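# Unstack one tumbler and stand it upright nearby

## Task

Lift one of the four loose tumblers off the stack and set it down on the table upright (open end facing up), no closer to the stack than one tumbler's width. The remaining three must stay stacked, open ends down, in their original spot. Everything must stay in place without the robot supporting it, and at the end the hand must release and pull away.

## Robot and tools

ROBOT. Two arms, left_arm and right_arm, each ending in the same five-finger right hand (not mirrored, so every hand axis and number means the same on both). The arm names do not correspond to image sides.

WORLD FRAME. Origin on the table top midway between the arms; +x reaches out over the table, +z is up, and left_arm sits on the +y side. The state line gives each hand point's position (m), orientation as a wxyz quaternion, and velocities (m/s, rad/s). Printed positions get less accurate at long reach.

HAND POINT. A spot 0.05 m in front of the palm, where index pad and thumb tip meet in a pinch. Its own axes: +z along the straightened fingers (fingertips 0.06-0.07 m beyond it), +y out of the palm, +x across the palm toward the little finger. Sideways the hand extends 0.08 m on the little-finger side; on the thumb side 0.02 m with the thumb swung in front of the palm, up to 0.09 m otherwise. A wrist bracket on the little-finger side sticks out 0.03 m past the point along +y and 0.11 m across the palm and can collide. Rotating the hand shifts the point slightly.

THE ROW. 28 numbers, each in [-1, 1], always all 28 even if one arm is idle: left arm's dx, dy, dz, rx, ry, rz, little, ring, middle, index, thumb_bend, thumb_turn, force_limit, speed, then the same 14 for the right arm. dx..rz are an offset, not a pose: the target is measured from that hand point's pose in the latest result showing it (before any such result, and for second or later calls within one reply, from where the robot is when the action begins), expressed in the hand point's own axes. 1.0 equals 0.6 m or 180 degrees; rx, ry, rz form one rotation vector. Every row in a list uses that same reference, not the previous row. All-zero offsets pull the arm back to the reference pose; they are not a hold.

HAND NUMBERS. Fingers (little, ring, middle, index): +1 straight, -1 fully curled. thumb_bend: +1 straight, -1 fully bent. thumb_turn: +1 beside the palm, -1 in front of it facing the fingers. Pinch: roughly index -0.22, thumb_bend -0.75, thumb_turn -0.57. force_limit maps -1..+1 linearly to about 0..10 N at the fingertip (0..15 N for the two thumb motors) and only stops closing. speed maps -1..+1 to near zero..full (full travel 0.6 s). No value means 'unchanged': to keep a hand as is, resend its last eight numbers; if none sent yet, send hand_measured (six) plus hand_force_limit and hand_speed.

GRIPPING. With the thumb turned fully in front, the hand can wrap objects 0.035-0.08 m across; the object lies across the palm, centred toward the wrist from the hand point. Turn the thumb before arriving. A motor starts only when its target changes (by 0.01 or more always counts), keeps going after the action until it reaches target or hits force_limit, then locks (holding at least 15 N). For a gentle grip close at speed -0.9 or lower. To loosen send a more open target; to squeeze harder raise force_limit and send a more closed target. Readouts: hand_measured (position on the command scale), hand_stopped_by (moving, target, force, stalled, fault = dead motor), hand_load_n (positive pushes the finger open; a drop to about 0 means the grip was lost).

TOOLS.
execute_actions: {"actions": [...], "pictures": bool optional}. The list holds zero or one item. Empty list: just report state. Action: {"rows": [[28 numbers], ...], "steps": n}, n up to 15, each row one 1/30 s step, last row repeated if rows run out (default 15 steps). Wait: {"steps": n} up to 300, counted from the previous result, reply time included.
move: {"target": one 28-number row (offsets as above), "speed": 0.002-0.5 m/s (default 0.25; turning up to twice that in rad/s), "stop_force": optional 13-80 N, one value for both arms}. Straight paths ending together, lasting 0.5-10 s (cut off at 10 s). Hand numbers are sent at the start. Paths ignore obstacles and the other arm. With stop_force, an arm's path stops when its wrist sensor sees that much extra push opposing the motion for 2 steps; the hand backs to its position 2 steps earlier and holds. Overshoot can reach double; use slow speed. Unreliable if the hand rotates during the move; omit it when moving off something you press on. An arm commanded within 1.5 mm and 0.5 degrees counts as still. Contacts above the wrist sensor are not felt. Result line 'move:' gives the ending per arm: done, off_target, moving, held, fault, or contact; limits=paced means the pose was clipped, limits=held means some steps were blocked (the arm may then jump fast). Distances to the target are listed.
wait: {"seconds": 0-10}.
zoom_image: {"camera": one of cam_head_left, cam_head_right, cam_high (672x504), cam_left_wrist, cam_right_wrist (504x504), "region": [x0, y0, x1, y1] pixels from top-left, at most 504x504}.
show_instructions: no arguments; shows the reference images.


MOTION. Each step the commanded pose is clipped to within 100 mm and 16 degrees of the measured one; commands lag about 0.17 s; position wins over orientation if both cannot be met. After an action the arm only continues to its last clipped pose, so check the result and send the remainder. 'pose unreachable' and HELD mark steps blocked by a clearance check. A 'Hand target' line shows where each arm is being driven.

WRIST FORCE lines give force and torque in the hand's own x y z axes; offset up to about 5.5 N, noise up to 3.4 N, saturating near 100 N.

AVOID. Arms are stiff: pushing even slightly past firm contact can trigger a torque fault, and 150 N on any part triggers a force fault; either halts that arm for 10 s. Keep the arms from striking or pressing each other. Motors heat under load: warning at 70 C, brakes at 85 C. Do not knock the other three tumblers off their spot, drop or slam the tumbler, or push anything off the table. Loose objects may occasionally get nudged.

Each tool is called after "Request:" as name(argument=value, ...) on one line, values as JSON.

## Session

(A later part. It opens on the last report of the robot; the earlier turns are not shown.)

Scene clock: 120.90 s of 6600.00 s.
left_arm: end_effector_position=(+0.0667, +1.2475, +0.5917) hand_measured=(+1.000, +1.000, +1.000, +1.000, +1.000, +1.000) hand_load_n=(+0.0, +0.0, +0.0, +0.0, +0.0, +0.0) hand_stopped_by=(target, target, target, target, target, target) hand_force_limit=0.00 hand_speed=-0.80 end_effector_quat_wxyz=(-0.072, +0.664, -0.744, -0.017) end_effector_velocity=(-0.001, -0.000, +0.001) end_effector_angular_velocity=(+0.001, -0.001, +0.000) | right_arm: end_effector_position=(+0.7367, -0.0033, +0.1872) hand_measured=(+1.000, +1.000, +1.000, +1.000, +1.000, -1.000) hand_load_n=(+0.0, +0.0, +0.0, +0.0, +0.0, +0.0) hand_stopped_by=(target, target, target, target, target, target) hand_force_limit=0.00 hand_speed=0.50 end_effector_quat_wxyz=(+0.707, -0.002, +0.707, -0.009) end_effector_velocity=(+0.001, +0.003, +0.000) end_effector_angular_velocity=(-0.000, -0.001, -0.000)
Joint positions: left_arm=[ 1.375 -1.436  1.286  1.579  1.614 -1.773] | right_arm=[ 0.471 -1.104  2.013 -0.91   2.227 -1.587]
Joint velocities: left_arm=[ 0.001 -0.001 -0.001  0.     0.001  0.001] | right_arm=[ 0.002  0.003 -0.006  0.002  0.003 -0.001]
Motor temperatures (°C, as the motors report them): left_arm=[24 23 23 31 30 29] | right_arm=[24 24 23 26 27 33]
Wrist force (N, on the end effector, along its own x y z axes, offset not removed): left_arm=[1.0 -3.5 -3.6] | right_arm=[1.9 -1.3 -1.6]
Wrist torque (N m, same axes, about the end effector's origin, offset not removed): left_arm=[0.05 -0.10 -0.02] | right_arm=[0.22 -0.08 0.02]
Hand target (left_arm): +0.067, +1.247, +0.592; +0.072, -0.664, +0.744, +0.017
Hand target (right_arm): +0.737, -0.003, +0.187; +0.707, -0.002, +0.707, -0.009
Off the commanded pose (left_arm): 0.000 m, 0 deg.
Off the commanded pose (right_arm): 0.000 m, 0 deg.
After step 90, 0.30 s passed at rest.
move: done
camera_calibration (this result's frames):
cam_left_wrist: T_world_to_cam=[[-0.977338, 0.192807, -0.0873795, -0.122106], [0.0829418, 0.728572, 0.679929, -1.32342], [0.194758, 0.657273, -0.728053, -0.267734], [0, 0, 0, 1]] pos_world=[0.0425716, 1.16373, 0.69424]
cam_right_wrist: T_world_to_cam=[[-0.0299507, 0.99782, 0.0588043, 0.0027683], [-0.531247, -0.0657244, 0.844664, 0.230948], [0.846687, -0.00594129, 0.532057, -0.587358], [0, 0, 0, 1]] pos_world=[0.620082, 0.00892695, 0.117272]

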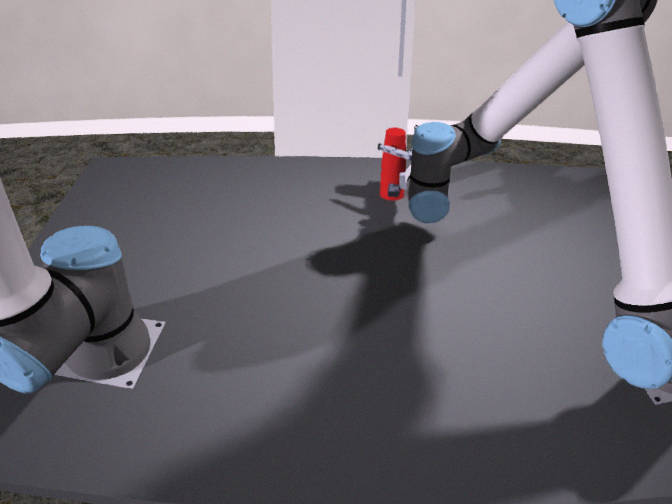

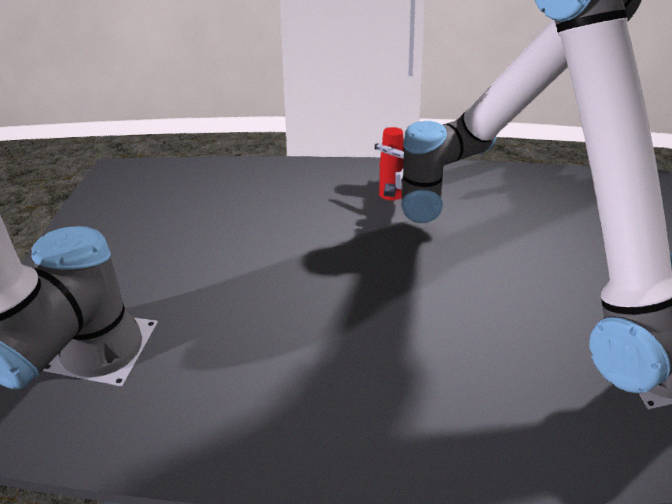

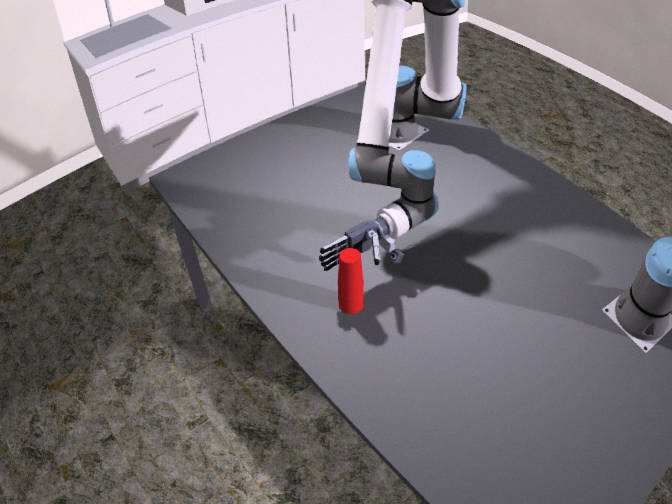

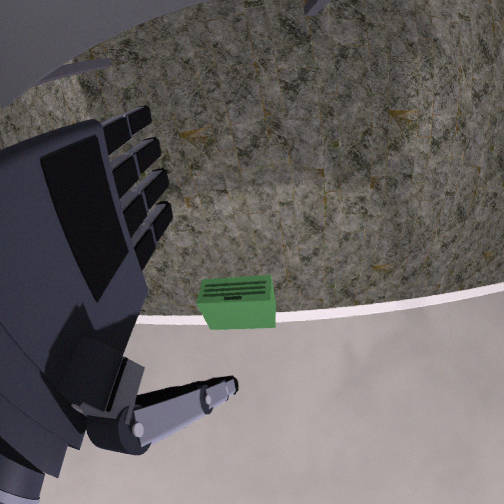

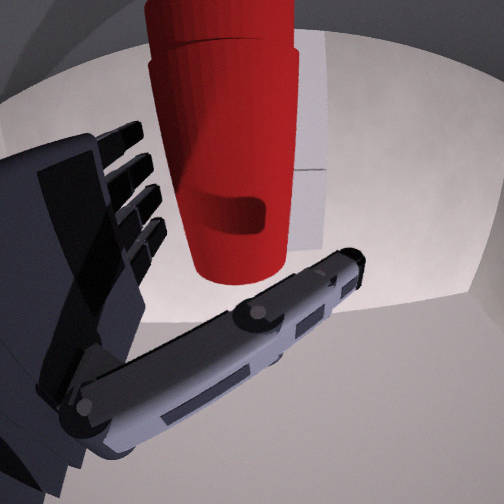

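Request:
move(target=[0,0,0,0,0,0,1,1,1,1,1,1,0,-0.8, 0,0.0,0.06,0,0,0,1,1,1,1,1,-1,0,0.5], speed=0.02)

Scene clock: 126.57 s of 6600.00 s.
left_arm: end_effector_position=(+0.0667, +1.2475, +0.5917) hand_measured=(+1.000, +1.000, +1.000, +1.000, +1.000, +1.000) hand_load_n=(+0.0, +0.0, +0.0, +0.0, +0.0, +0.0) hand_stopped_by=(target, target, target, target, target, target) hand_force_limit=0.00 hand_speed=-0.80 end_effector_quat_wxyz=(-0.072, +0.664, -0.744, -0.017) end_effector_velocity=(+0.001, +0.001, -0.000) end_effector_angular_velocity=(-0.000, +0.001, -0.002) | right_arm: end_effector_position=(+0.7724, -0.0036, +0.1872) hand_measured=(+1.000, +1.000, +1.000, +1.000, +1.000, -1.000) hand_load_n=(+0.0, +0.0, +0.0, +0.0, +0.0, +0.0) hand_stopped_by=(target, target, target, target, target, target) hand_force_limit=0.00 hand_speed=0.50 end_effector_quat_wxyz=(+0.707, -0.002, +0.707, -0.009) end_effector_velocity=(+0.002, -0.000, -0.000) end_effector_angular_velocity=(-0.001, +0.000, -0.000)
Joint positions: left_arm=[ 1.375 -1.436  1.286  1.579  1.614 -1.773] | right_arm=[ 0.437 -1.078  1.967 -0.89   2.194 -1.587]
Joint velocities: left_arm=[-0.001  0.001 -0.001  0.    -0.001  0.001] | right_arm=[-0.002  0.002 -0.003  0.001 -0.002 -0.001]
Motor temperatures (°C, as the motors report them): left_arm=[24 23 23 31 30 29] | right_arm=[24 24 23 26 27 33]
Wrist force (N, on the end effector, along its own x y z axes, offset not removed): left_arm=[-0.5 -3.3 0.1] | right_arm=[6.5 -4.9 0.4]
Wrist torque (N m, same axes, about the end effector's origin, offset not removed): left_arm=[-0.31 0.03 -0.01] | right_arm=[-0.52 -0.80 -0.04]
Hand target (left_arm): +0.067, +1.247, +0.592; +0.072, -0.664, +0.744, +0.017
Hand target (right_arm): +0.773, -0.004, +0.187; +0.707, -0.002, +0.707, -0.009
Off the commanded pose (left_arm): 0.000 m, 0 deg.
Off the commanded pose (right_arm): 0.000 m, 0 deg.
After step 90, 0.57 s passed at rest.
move: done
camera_calibration (this result's frames):
cam_left_wrist: T_world_to_cam=[[-0.977338, 0.192807, -0.0873796, -0.122105], [0.0829416, 0.728572, 0.679929, -1.32342], [0.194757, 0.657273, -0.728053, -0.267734], [0, 0, 0, 1]] pos_world=[0.0425717, 1.16373, 0.69424]
cam_right_wrist: T_world_to_cam=[[-0.0299454, 0.997824, 0.0587362, 0.00418906], [-0.53129, -0.0656636, 0.844641, 0.249956], [0.84666, -0.00591286, 0.532101, -0.617619], [0, 0, 0, 1]] pos_world=[0.655838, 0.00858115, 0.117266]

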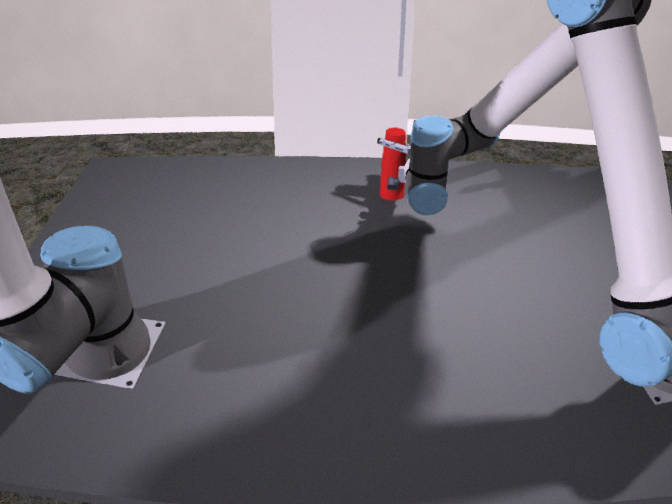

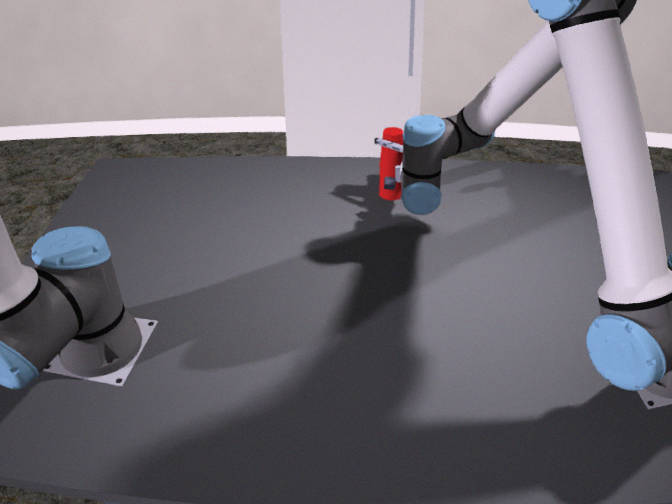

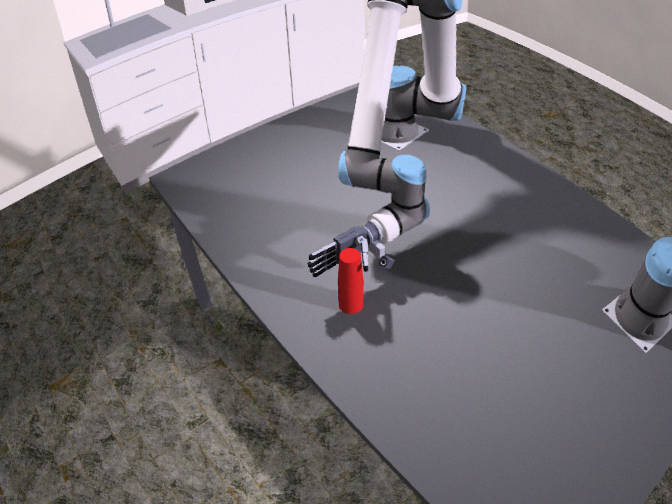

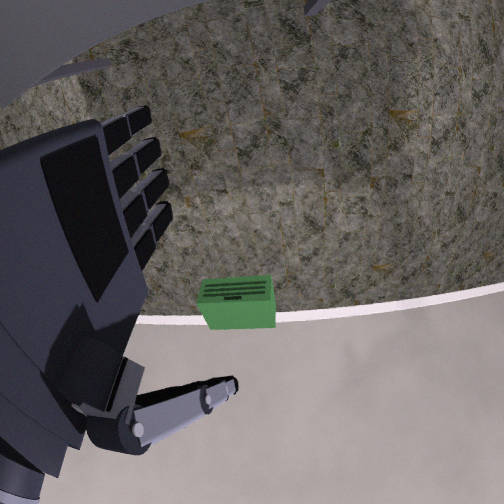

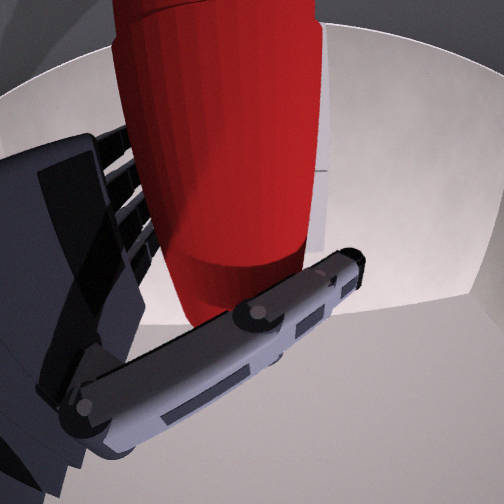

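Good. Close, then lift.

Request:
move(target=[0,0,0,0,0,0,1,1,1,1,1,1,0,-0.8, 0,0,0,0,0,0,1,-1,-1,-1,-1,-1,0,-0.6])

Request:
move(target=[0,0,0,0,0,0,1,1,1,1,1,1,0,-0.8, -0.3,0,0,0,0,0,1,-1,-1,-1,-1,-1,0,-0.6], speed=0.08)

Scene clock: 130.97 s of 6600.00 s.
left_arm: end_effector_position=(+0.0667, +1.2475, +0.5917) hand_measured=(+1.000, +1.000, +1.000, +1.000, +1.000, +1.000) hand_load_n=(+0.0, +0.0, +0.0, +0.0, +0.0, +0.0) hand_stopped_by=(target, target, target, target, target, target) hand_force_limit=0.00 hand_speed=-0.80 end_effector_quat_wxyz=(-0.072, +0.664, -0.744, -0.017) end_effector_velocity=(-0.001, -0.000, +0.000) end_effector_angular_velocity=(+0.000, +0.000, +0.001) | right_arm: end_effector_position=(+0.7724, -0.0036, +0.1872) hand_measured=(+1.000, +0.026, +0.004, -0.018, +0.384, -1.000) hand_load_n=(+0.0, +2.5, +3.0, +6.0, +9.5, +0.5) hand_stopped_by=(target, force, force, force, force, target) hand_force_limit=0.00 hand_speed=-0.60 end_effector_quat_wxyz=(+0.707, -0.002, +0.707, -0.009) end_effector_velocity=(+0.000, -0.000, +0.000) end_effector_angular_velocity=(+0.002, -0.000, +0.000)
Joint positions: left_arm=[ 1.375 -1.436  1.286  1.579  1.614 -1.773] | right_arm=[ 0.437 -1.078  1.967 -0.89   2.194 -1.587]
Joint velocities: left_arm=[ 0.001 -0.     0.    -0.    -0.    -0.   ] | right_arm=[-0.     0.    -0.    -0.    -0.     0.002]
Motor temperatures (°C, as the motors report them): left_arm=[24 23 23 31 30 29] | right_arm=[24 24 23 26 27 33]
Wrist force (N, on the end effector, along its own x y z axes, offset not removed): left_arm=[-1.5 -3.1 -2.2] | right_arm=[6.9 3.6 -3.4]
Wrist torque (N m, same axes, about the end effector's origin, offset not removed): left_arm=[-0.03 0.17 -0.14] | right_arm=[0.99 -0.89 0.34]
Hand target (left_arm): +0.067, +1.247, +0.592; +0.072, -0.664, +0.744, +0.017
Hand target (right_arm): +0.772, -0.004, +0.187; +0.707, -0.002, +0.707, -0.009
Off the commanded pose (left_arm): 0.000 m, 0 deg.
Off the commanded pose (right_arm): 0.000 m, 0 deg.
move: done
camera_calibration (this result's frames):
cam_left_wrist: T_world_to_cam=[[-0.977338, 0.192807, -0.0873795, -0.122106], [0.0829418, 0.728572, 0.679929, -1.32342], [0.194757, 0.657273, -0.728053, -0.267734], [0, 0, 0, 1]] pos_world=[0.0425716, 1.16373, 0.69424]
cam_right_wrist: T_world_to_cam=[[-0.0299443, 0.997824, 0.0587382, 0.0041887], [-0.531293, -0.0656647, 0.84464, 0.249956], [0.846659, -0.00591502, 0.532103, -0.617618], [0, 0, 0, 1]] pos_world=[0.655837, 0.00858051, 0.117267]

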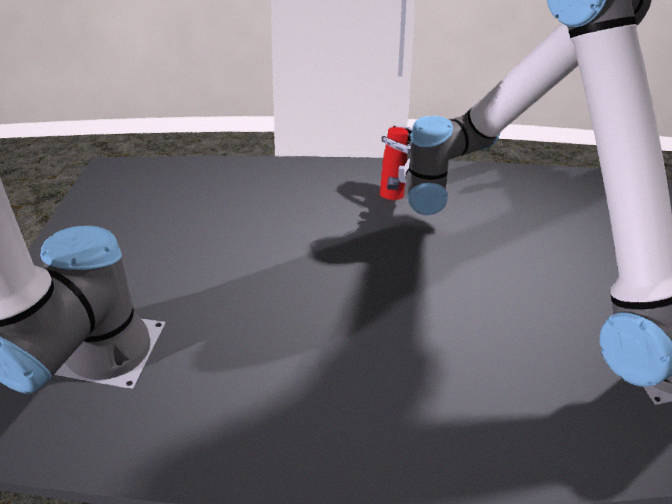

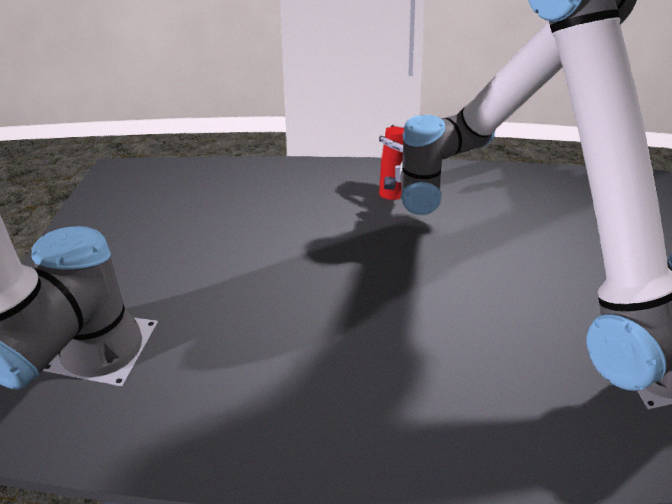

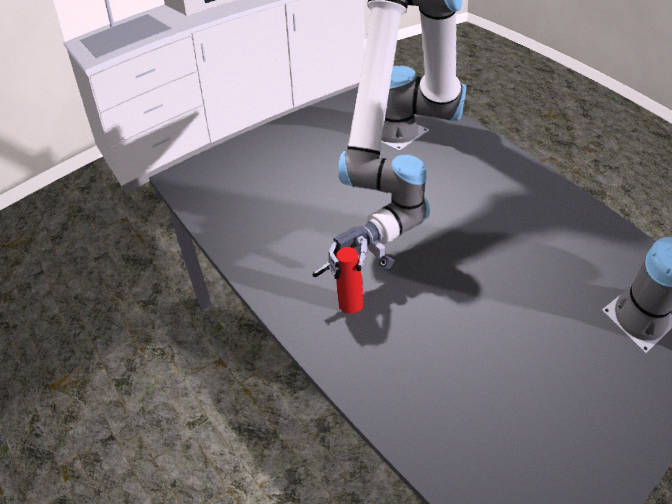

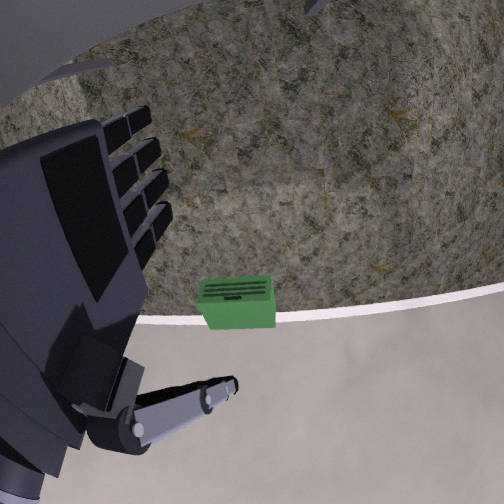

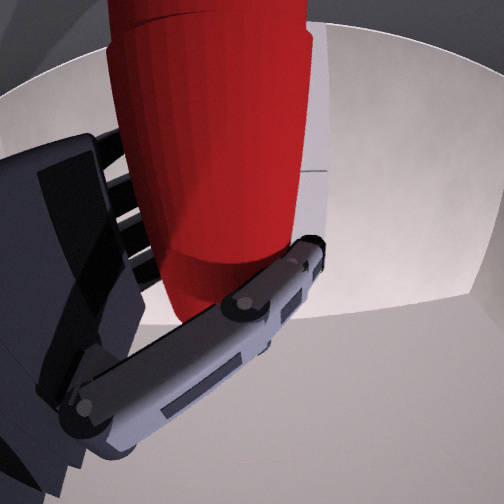

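Scene clock: 133.67 s of 6600.00 s.
left_arm: end_effector_position=(+0.0667, +1.2475, +0.5917) hand_measured=(+1.000, +1.000, +1.000, +1.000, +1.000, +1.000) hand_load_n=(+0.0, +0.0, +0.0, +0.0, +0.0, +0.0) hand_stopped_by=(target, target, target, target, target, target) hand_force_limit=0.00 hand_speed=-0.80 end_effector_quat_wxyz=(-0.072, +0.664, -0.744, -0.017) end_effector_velocity=(-0.000, -0.000, -0.001) end_effector_angular_velocity=(-0.001, -0.000, +0.000) | right_arm: end_effector_position=(+0.7724, -0.0006, +0.3669) hand_measured=(+1.000, +0.026, +0.004, -0.018, +0.384, -1.000) hand_load_n=(+0.0, +2.5, +3.0, +6.0, +9.5, +0.0) hand_stopped_by=(target, force, force, force, force, target) hand_force_limit=0.00 hand_speed=-0.60 end_effector_quat_wxyz=(+0.707, -0.002, +0.707, -0.009) end_effector_velocity=(-0.000, +0.000, +0.002) end_effector_angular_velocity=(+0.001, +0.001, +0.001)
Joint positions: left_arm=[ 1.375 -1.436  1.286  1.579  1.614 -1.773] | right_arm=[ 0.441 -1.284  1.861 -0.578  2.198 -1.587]
Joint velocities: left_arm=[ 0.001  0.     0.001 -0.     0.001  0.001] | right_arm=[-0.    -0.002 -0.002  0.005 -0.001  0.001]
Motor temperatures (°C, as the motors report them): left_arm=[24 23 23 31 30 29] | right_arm=[24 24 23 26 27 33]
Wrist force (N, on the end effector, along its own x y z axes, offset not removed): left_arm=[-3.1 0.0 1.0] | right_arm=[2.0 4.4 -2.9]
Wrist torque (N m, same axes, about the end effector's origin, offset not removed): left_arm=[0.23 0.33 -0.10] | right_arm=[0.85 0.02 -0.09]
Hand target (left_arm): +0.067, +1.247, +0.592; +0.072, -0.664, +0.744, +0.017
Hand target (right_arm): +0.772, -0.001, +0.367; +0.707, -0.002, +0.707, -0.009
Off the commanded pose (left_arm): 0.000 m, 0 deg.
Off the commanded pose (right_arm): 0.000 m, 0 deg.
move: done
camera_calibration (this result's frames):
cam_left_wrist: T_world_to_cam=[[-0.977338, 0.192807, -0.0873794, -0.122106], [0.0829417, 0.728572, 0.679929, -1.32342], [0.194757, 0.657273, -0.728053, -0.267734], [0, 0, 0, 1]] pos_world=[0.0425716, 1.16373, 0.69424]
cam_right_wrist: T_world_to_cam=[[-0.0299489, 0.997824, 0.0587319, -0.00939282], [-0.531317, -0.0656616, 0.844624, 0.0984262], [0.846643, -0.00590969, 0.532128, -0.713235], [0, 0, 0, 1]] pos_world=[0.65587, 0.0116202, 0.296951]

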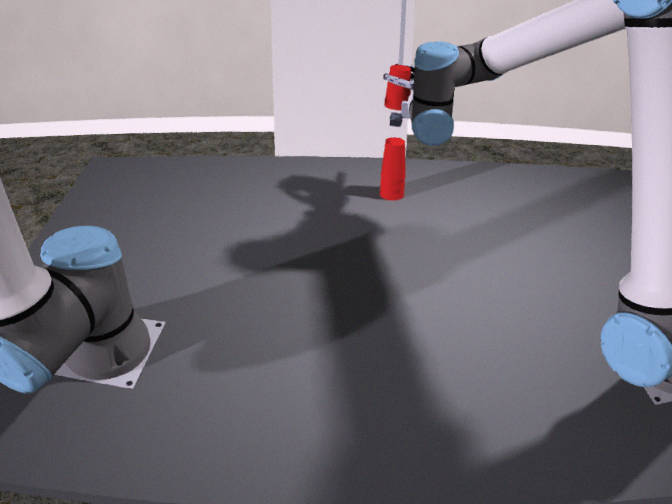

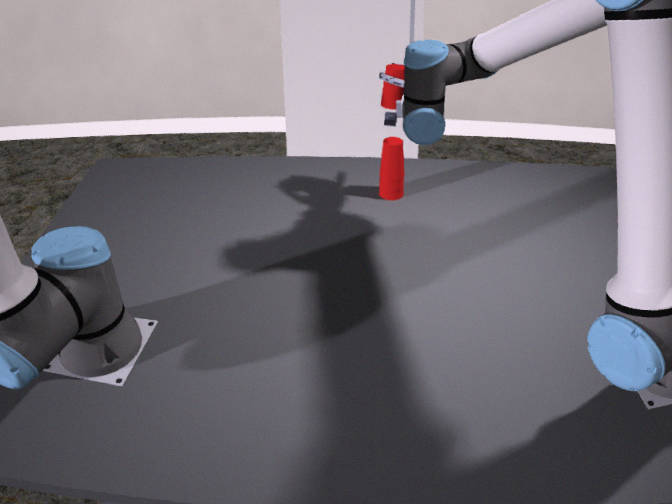

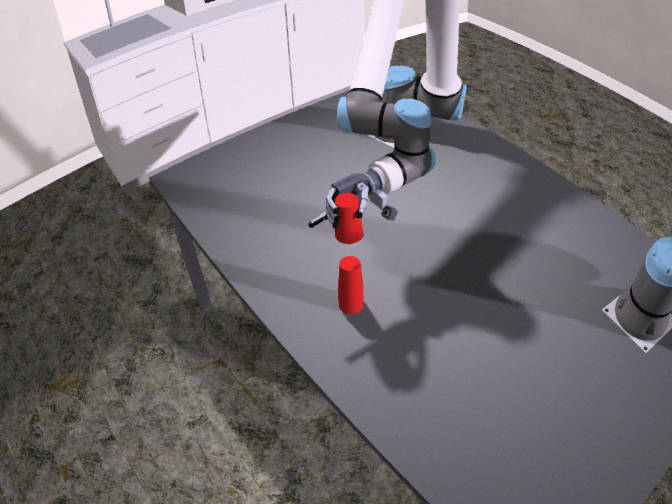

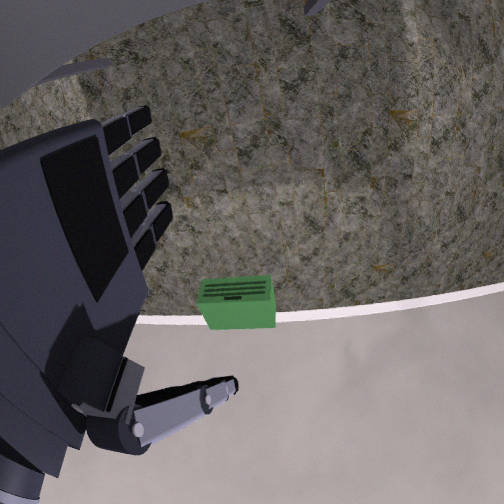

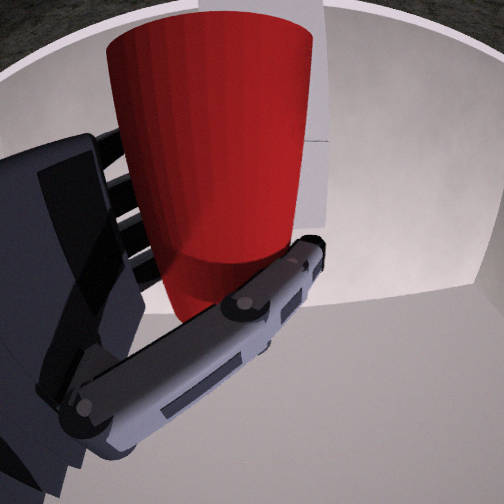

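Request:
move(target=[0,0,0,0,0,0,1,1,1,1,1,1,0,-0.8, 0,-0.4,-0.2,0,0,-0.98,1,-1,-1,-1,-1,-1,0,-0.6], speed=0.3)

Scene clock: 141.57 s of 6600.00 s.
left_arm: end_effector_position=(+0.0667, +1.2475, +0.5917) hand_measured=(+1.000, +1.000, +1.000, +1.000, +1.000, +1.000) hand_load_n=(+0.0, +0.0, +0.0, +0.0, +0.0, +0.0) hand_stopped_by=(target, target, target, target, target, target) hand_force_limit=0.00 hand_speed=-0.80 end_effector_quat_wxyz=(-0.072, +0.664, -0.744, -0.017) end_effector_velocity=(+0.000, +0.000, -0.000) end_effector_angular_velocity=(-0.001, -0.000, -0.000) | right_arm: end_effector_position=(+0.6503, -0.2392, +0.3708) hand_measured=(+1.000, +0.026, +0.004, -0.018, +0.384, -1.000) hand_load_n=(+0.0, +2.0, +3.0, +6.0, +9.5, +1.0) hand_stopped_by=(target, force, force, force, force, target) hand_force_limit=0.00 hand_speed=-0.60 end_effector_quat_wxyz=(-0.014, +0.707, -0.020, +0.707) end_effector_velocity=(-0.000, -0.001, -0.000) end_effector_angular_velocity=(-0.010, -0.002, +0.001)
Joint positions: left_arm=[ 1.375 -1.436  1.286  1.579  1.614 -1.773] | right_arm=[ 0.384 -1.618  2.107 -0.49   2.141 -4.665]
Joint velocities: left_arm=[ 0.     0.001 -0.     0.     0.001  0.001] | right_arm=[-0.    -0.001  0.003 -0.004 -0.001 -0.011]
Motor temperatures (°C, as the motors report them): left_arm=[24 23 23 31 30 29] | right_arm=[24 24 23 26 27 33]
Wrist force (N, on the end effector, along its own x y z axes, offset not removed): left_arm=[1.0 -4.9 -0.8] | right_arm=[0.3 -1.4 -2.5]
Wrist torque (N m, same axes, about the end effector's origin, offset not removed): left_arm=[-0.41 -0.20 0.08] | right_arm=[0.28 0.00 -0.23]
Hand target (left_arm): +0.067, +1.247, +0.592; +0.072, -0.664, +0.744, +0.017
Hand target (right_arm): +0.650, -0.239, +0.371; -0.013, +0.707, -0.020, +0.707
Off the commanded pose (left_arm): 0.000 m, 0 deg.
Off the commanded pose (right_arm): 0.000 m, 0 deg.
move: done
camera_calibration (this result's frames):
cam_left_wrist: T_world_to_cam=[[-0.977338, 0.192807, -0.0873795, -0.122105], [0.0829415, 0.728572, 0.679929, -1.32342], [0.194757, 0.657273, -0.728053, -0.267734], [0, 0, 0, 1]] pos_world=[0.0425716, 1.16373, 0.69424]
cam_right_wrist: T_world_to_cam=[[-0.0482092, -0.99131, -0.122395, -0.171973], [-0.528208, 0.129303, -0.839212, 0.683504], [0.847746, 0.0241921, -0.529851, -0.213067], [0, 0, 0, 1]] pos_world=[0.533368, -0.253703, 0.439663]

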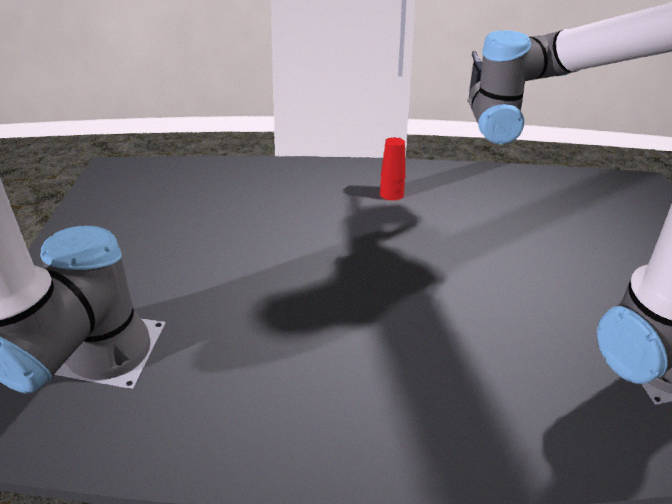

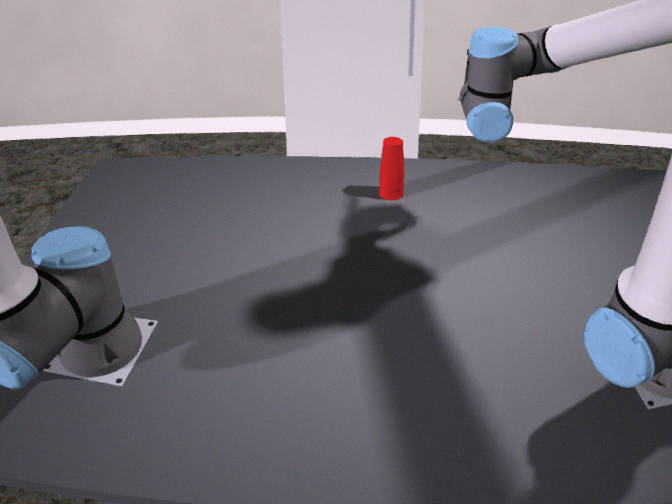

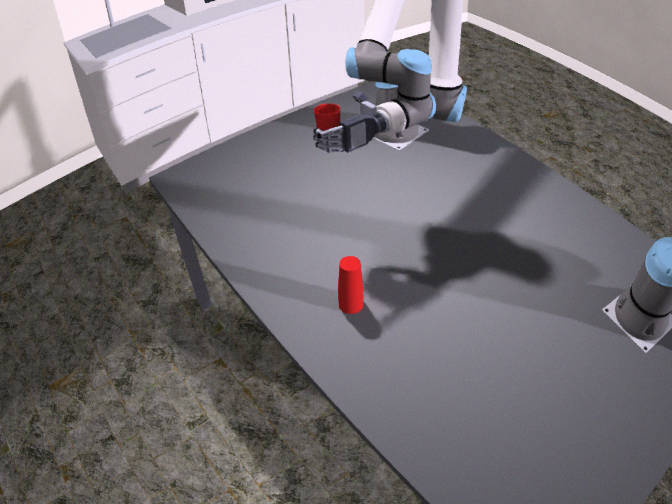

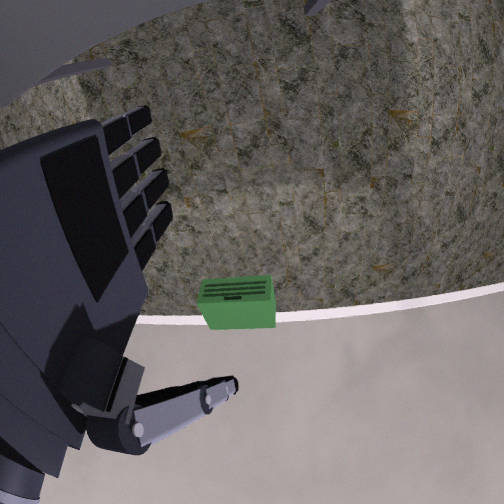

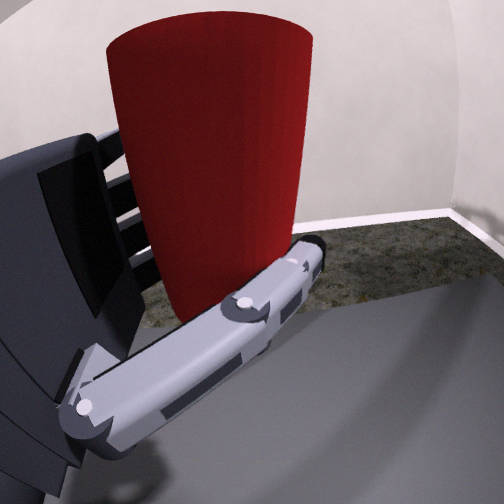

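Request:
move(target=[0,0,0,0,0,0,1,1,1,1,1,1,0,-0.8, -0.5,0,0.1,0,-0.03,0,1,-1,-1,-1,-1,-1,0,-0.6], speed=0.15)

Request:
move(target=[0,0,0,0,0,0,1,1,1,1,1,1,0,-0.8, -0.08,0,0,0,0,0,1,-1,-1,-1,-1,-1,0,-0.6], speed=0.008, stop_force=13)

Scene clock: 150.77 s of 6600.00 s.
left_arm: end_effector_position=(+0.0667, +1.2475, +0.5917) hand_measured=(+1.000, +1.000, +1.000, +1.000, +1.000, +1.000) hand_load_n=(+0.0, +0.0, +0.0, +0.0, +0.0, +0.0) hand_stopped_by=(target, target, target, target, target, target) hand_force_limit=0.00 hand_speed=-0.80 end_effector_quat_wxyz=(-0.072, +0.664, -0.744, -0.017) end_effector_velocity=(-0.000, -0.000, +0.001) end_effector_angular_velocity=(+0.002, -0.002, +0.000) | right_arm: end_effector_position=(+0.7103, -0.2257, +0.0714) hand_measured=(+1.000, +0.026, +0.004, -0.018, +0.384, -1.000) hand_load_n=(+0.0, +2.5, +3.0, +6.5, +9.5, +1.0) hand_stopped_by=(target, force, force, force, force, target) hand_force_limit=0.00 hand_speed=-0.60 end_effector_quat_wxyz=(-0.015, +0.739, -0.020, +0.673) end_effector_velocity=(+0.001, +0.000, -0.002) end_effector_angular_velocity=(+0.001, +0.000, -0.000)
Joint positions: left_arm=[ 1.375 -1.436  1.286  1.579  1.614 -1.773] | right_arm=[ 0.34  -1.151  2.185 -0.927  2.09  -4.611]
Joint velocities: left_arm=[ 0.001 -0.001 -0.001 -0.     0.001  0.   ] | right_arm=[-0.     0.005 -0.001 -0.003  0.     0.001]
Motor temperatures (°C, as the motors report them): left_arm=[24 23 23 31 30 29] | right_arm=[24 24 23 26 27 33]
Wrist force (N, on the end effector, along its own x y z axes, offset not removed): left_arm=[-0.9 -2.2 -2.7] | right_arm=[0.0 0.7 -3.8]
Wrist torque (N m, same axes, about the end effector's origin, offset not removed): left_arm=[0.18 0.22 0.01] | right_arm=[0.71 0.02 -0.21]
Hand target (left_arm): +0.067, +1.247, +0.592; +0.072, -0.664, +0.744, +0.017
Hand target (right_arm): +0.710, -0.226, +0.071; -0.015, +0.739, -0.020, +0.673
Off the commanded pose (left_arm): 0.000 m, 0 deg.
Off the commanded pose (right_arm): 0.001 m, 0 deg.
After step 90, 3.63 s passed at rest.
move: done
camera_calibration (this result's frames):
cam_left_wrist: T_world_to_cam=[[-0.977338, 0.192807, -0.0873794, -0.122106], [0.0829418, 0.728572, 0.679929, -1.32342], [0.194757, 0.657273, -0.728053, -0.267734], [0, 0, 0, 1]] pos_world=[0.0425716, 1.16373, 0.69424]
cam_right_wrist: T_world_to_cam=[[-0.055096, -0.991443, -0.118342, -0.187757], [-0.60525, 0.127427, -0.78577, 0.512701], [0.794126, 0.0283336, -0.607092, -0.378374], [0, 0, 0, 1]] pos_world=[0.600445, -0.240762, 0.150937]

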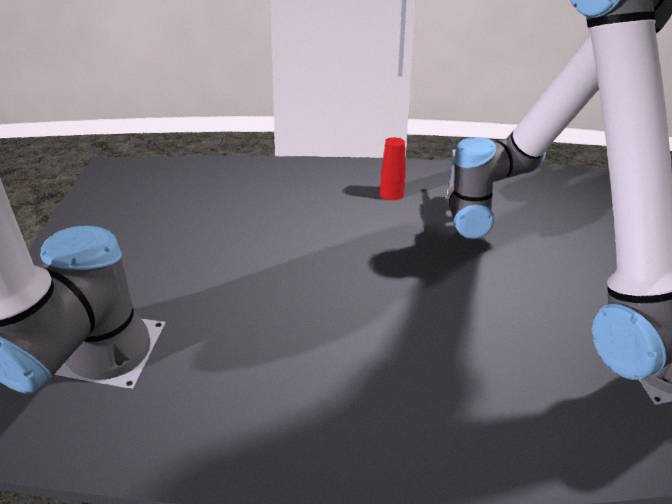

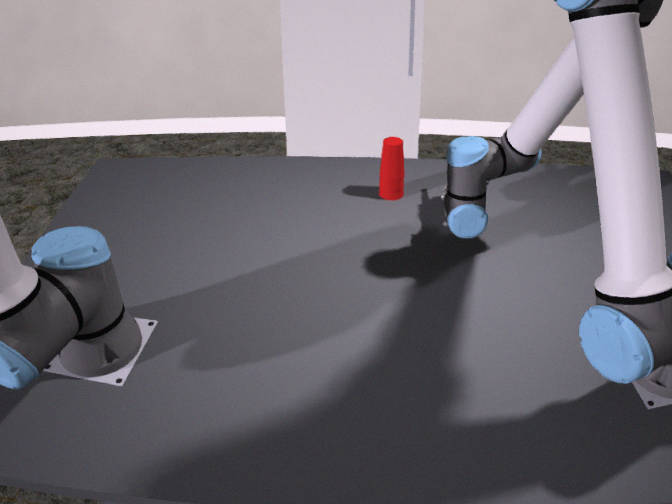

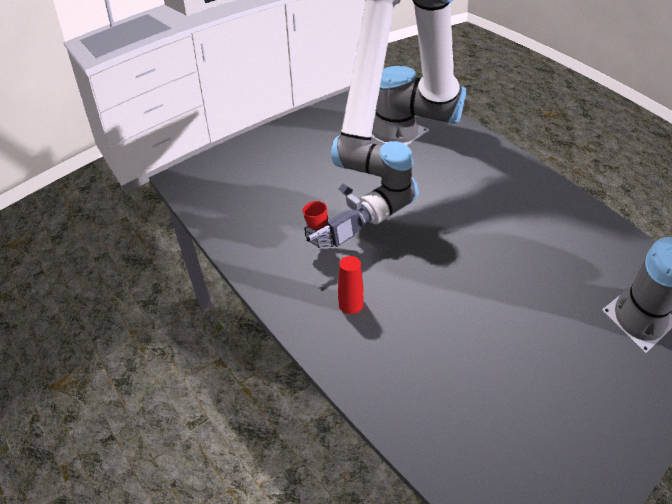

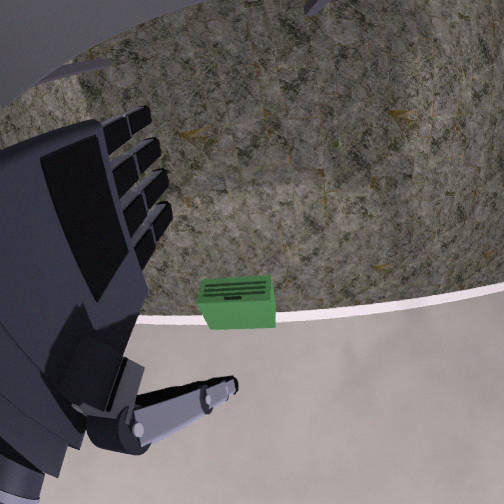

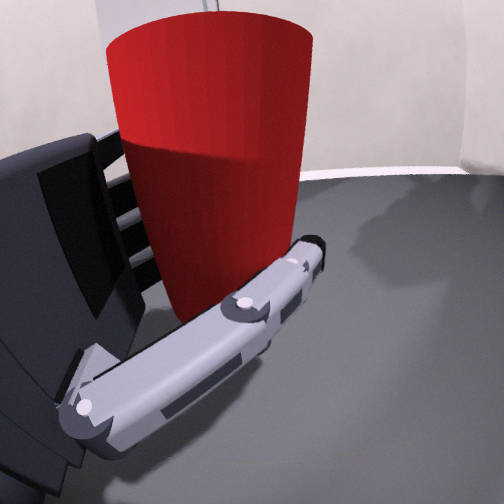

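Scene clock: 157.00 s of 6600.00 s.
left_arm: end_effector_position=(+0.0667, +1.2475, +0.5917) hand_measured=(+1.000, +1.000, +1.000, +1.000, +1.000, +1.000) hand_load_n=(+0.0, +0.0, +0.0, +0.0, +0.0, +0.0) hand_stopped_by=(target, target, target, target, target, target) hand_force_limit=0.00 hand_speed=-0.80 end_effector_quat_wxyz=(-0.072, +0.664, -0.744, -0.017) end_effector_velocity=(-0.001, -0.000, -0.000) end_effector_angular_velocity=(-0.001, +0.001, +0.000) | right_arm: end_effector_position=(+0.7058, -0.2234, +0.0239) hand_measured=(+1.000, +0.026, +0.004, -0.018, +0.384, -1.000) hand_load_n=(+0.0, +2.5, +3.0, +6.0, +9.5, +1.0) hand_stopped_by=(target, force, force, force, force, target) hand_force_limit=0.00 hand_speed=-0.60 end_effector_quat_wxyz=(-0.015, +0.739, -0.020, +0.673) end_effector_velocity=(-0.000, -0.000, -0.002) end_effector_angular_velocity=(-0.001, +0.000, -0.000)
Joint positions: left_arm=[ 1.375 -1.436  1.286  1.579  1.614 -1.773] | right_arm=[ 0.348 -1.068  2.195 -1.019  2.098 -4.61 ]
Joint velocities: left_arm=[ 0.    -0.     0.001  0.    -0.001  0.   ] | right_arm=[ 0.     0.003  0.    -0.003  0.    -0.   ]
Motor temperatures (°C, as the motors report them): left_arm=[24 23 23 31 30 29] | right_arm=[24 24 23 26 27 33]
Wrist force (N, on the end effector, along its own x y z axes, offset not removed): left_arm=[-0.5 -2.4 -1.2] | right_arm=[1.0 -0.2 -8.3]
Wrist torque (N m, same axes, about the end effector's origin, offset not removed): left_arm=[-0.03 0.12 -0.08] | right_arm=[0.62 0.38 -0.12]
Hand target (left_arm): +0.067, +1.247, +0.592; +0.072, -0.664, +0.744, +0.017
Hand target (right_arm): +0.706, -0.223, +0.024; -0.015, +0.739, -0.020, +0.673
Off the commanded pose (left_arm): 0.000 m, 0 deg.
Off the commanded pose (right_arm): 0.000 m, 0 deg.
move: done
camera_calibration (this result's frames):
cam_left_wrist: T_world_to_cam=[[-0.977338, 0.192807, -0.0873794, -0.122106], [0.0829417, 0.728572, 0.679929, -1.32342], [0.194757, 0.657273, -0.728053, -0.267734], [0, 0, 0, 1]] pos_world=[0.0425716, 1.16373, 0.69424]
cam_right_wrist: T_world_to_cam=[[-0.0550985, -0.991441, -0.118356, -0.191367], [-0.605267, 0.127439, -0.785755, 0.472355], [0.794113, 0.0283431, -0.607109, -0.403729], [0, 0, 0, 1]] pos_world=[0.595964, -0.238482, 0.103399]

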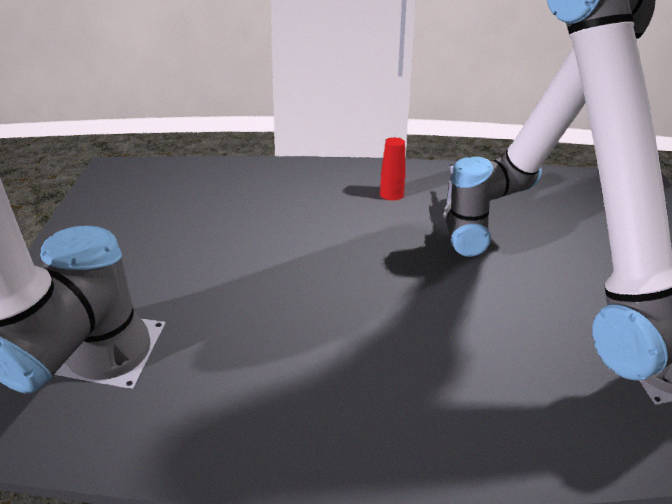

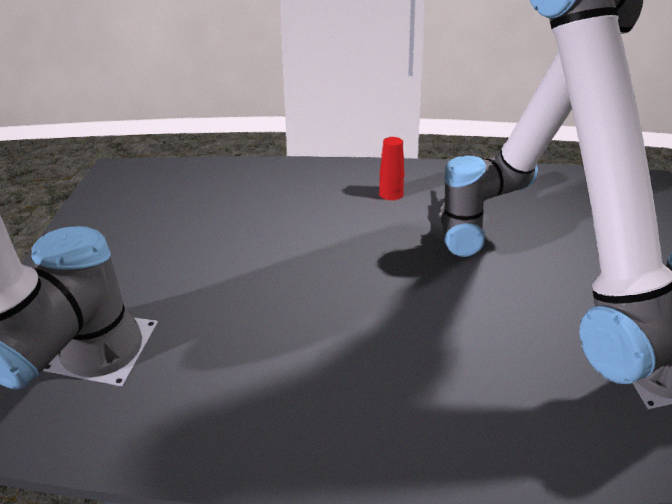

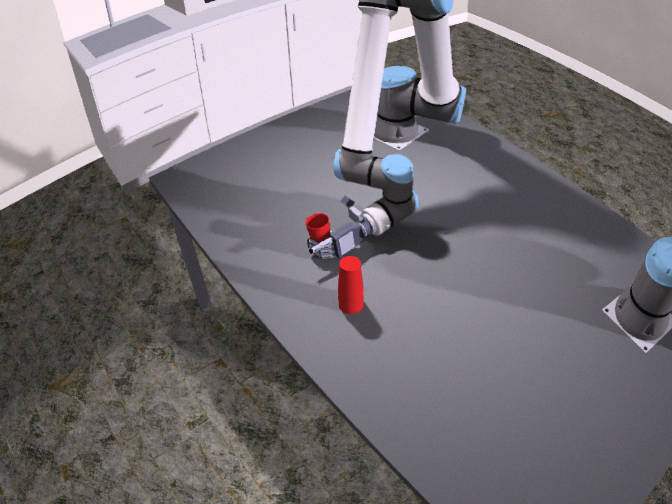

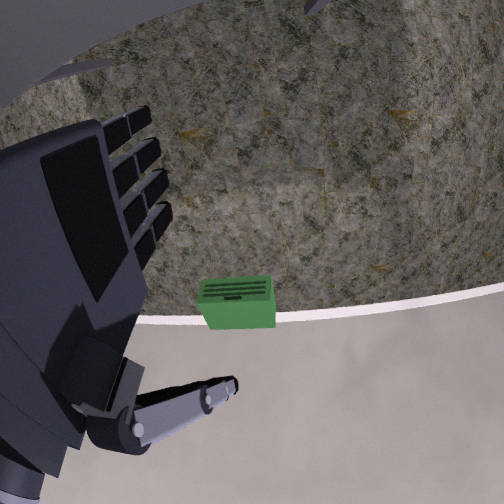

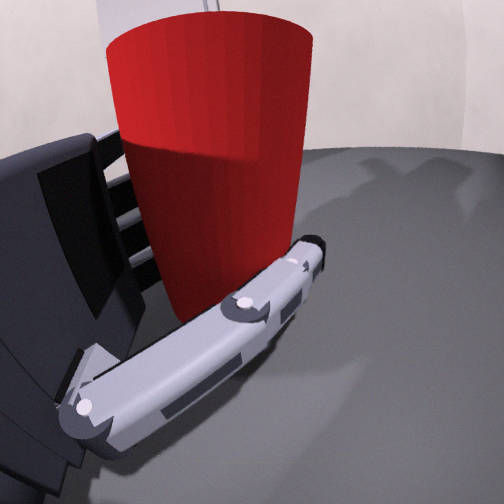

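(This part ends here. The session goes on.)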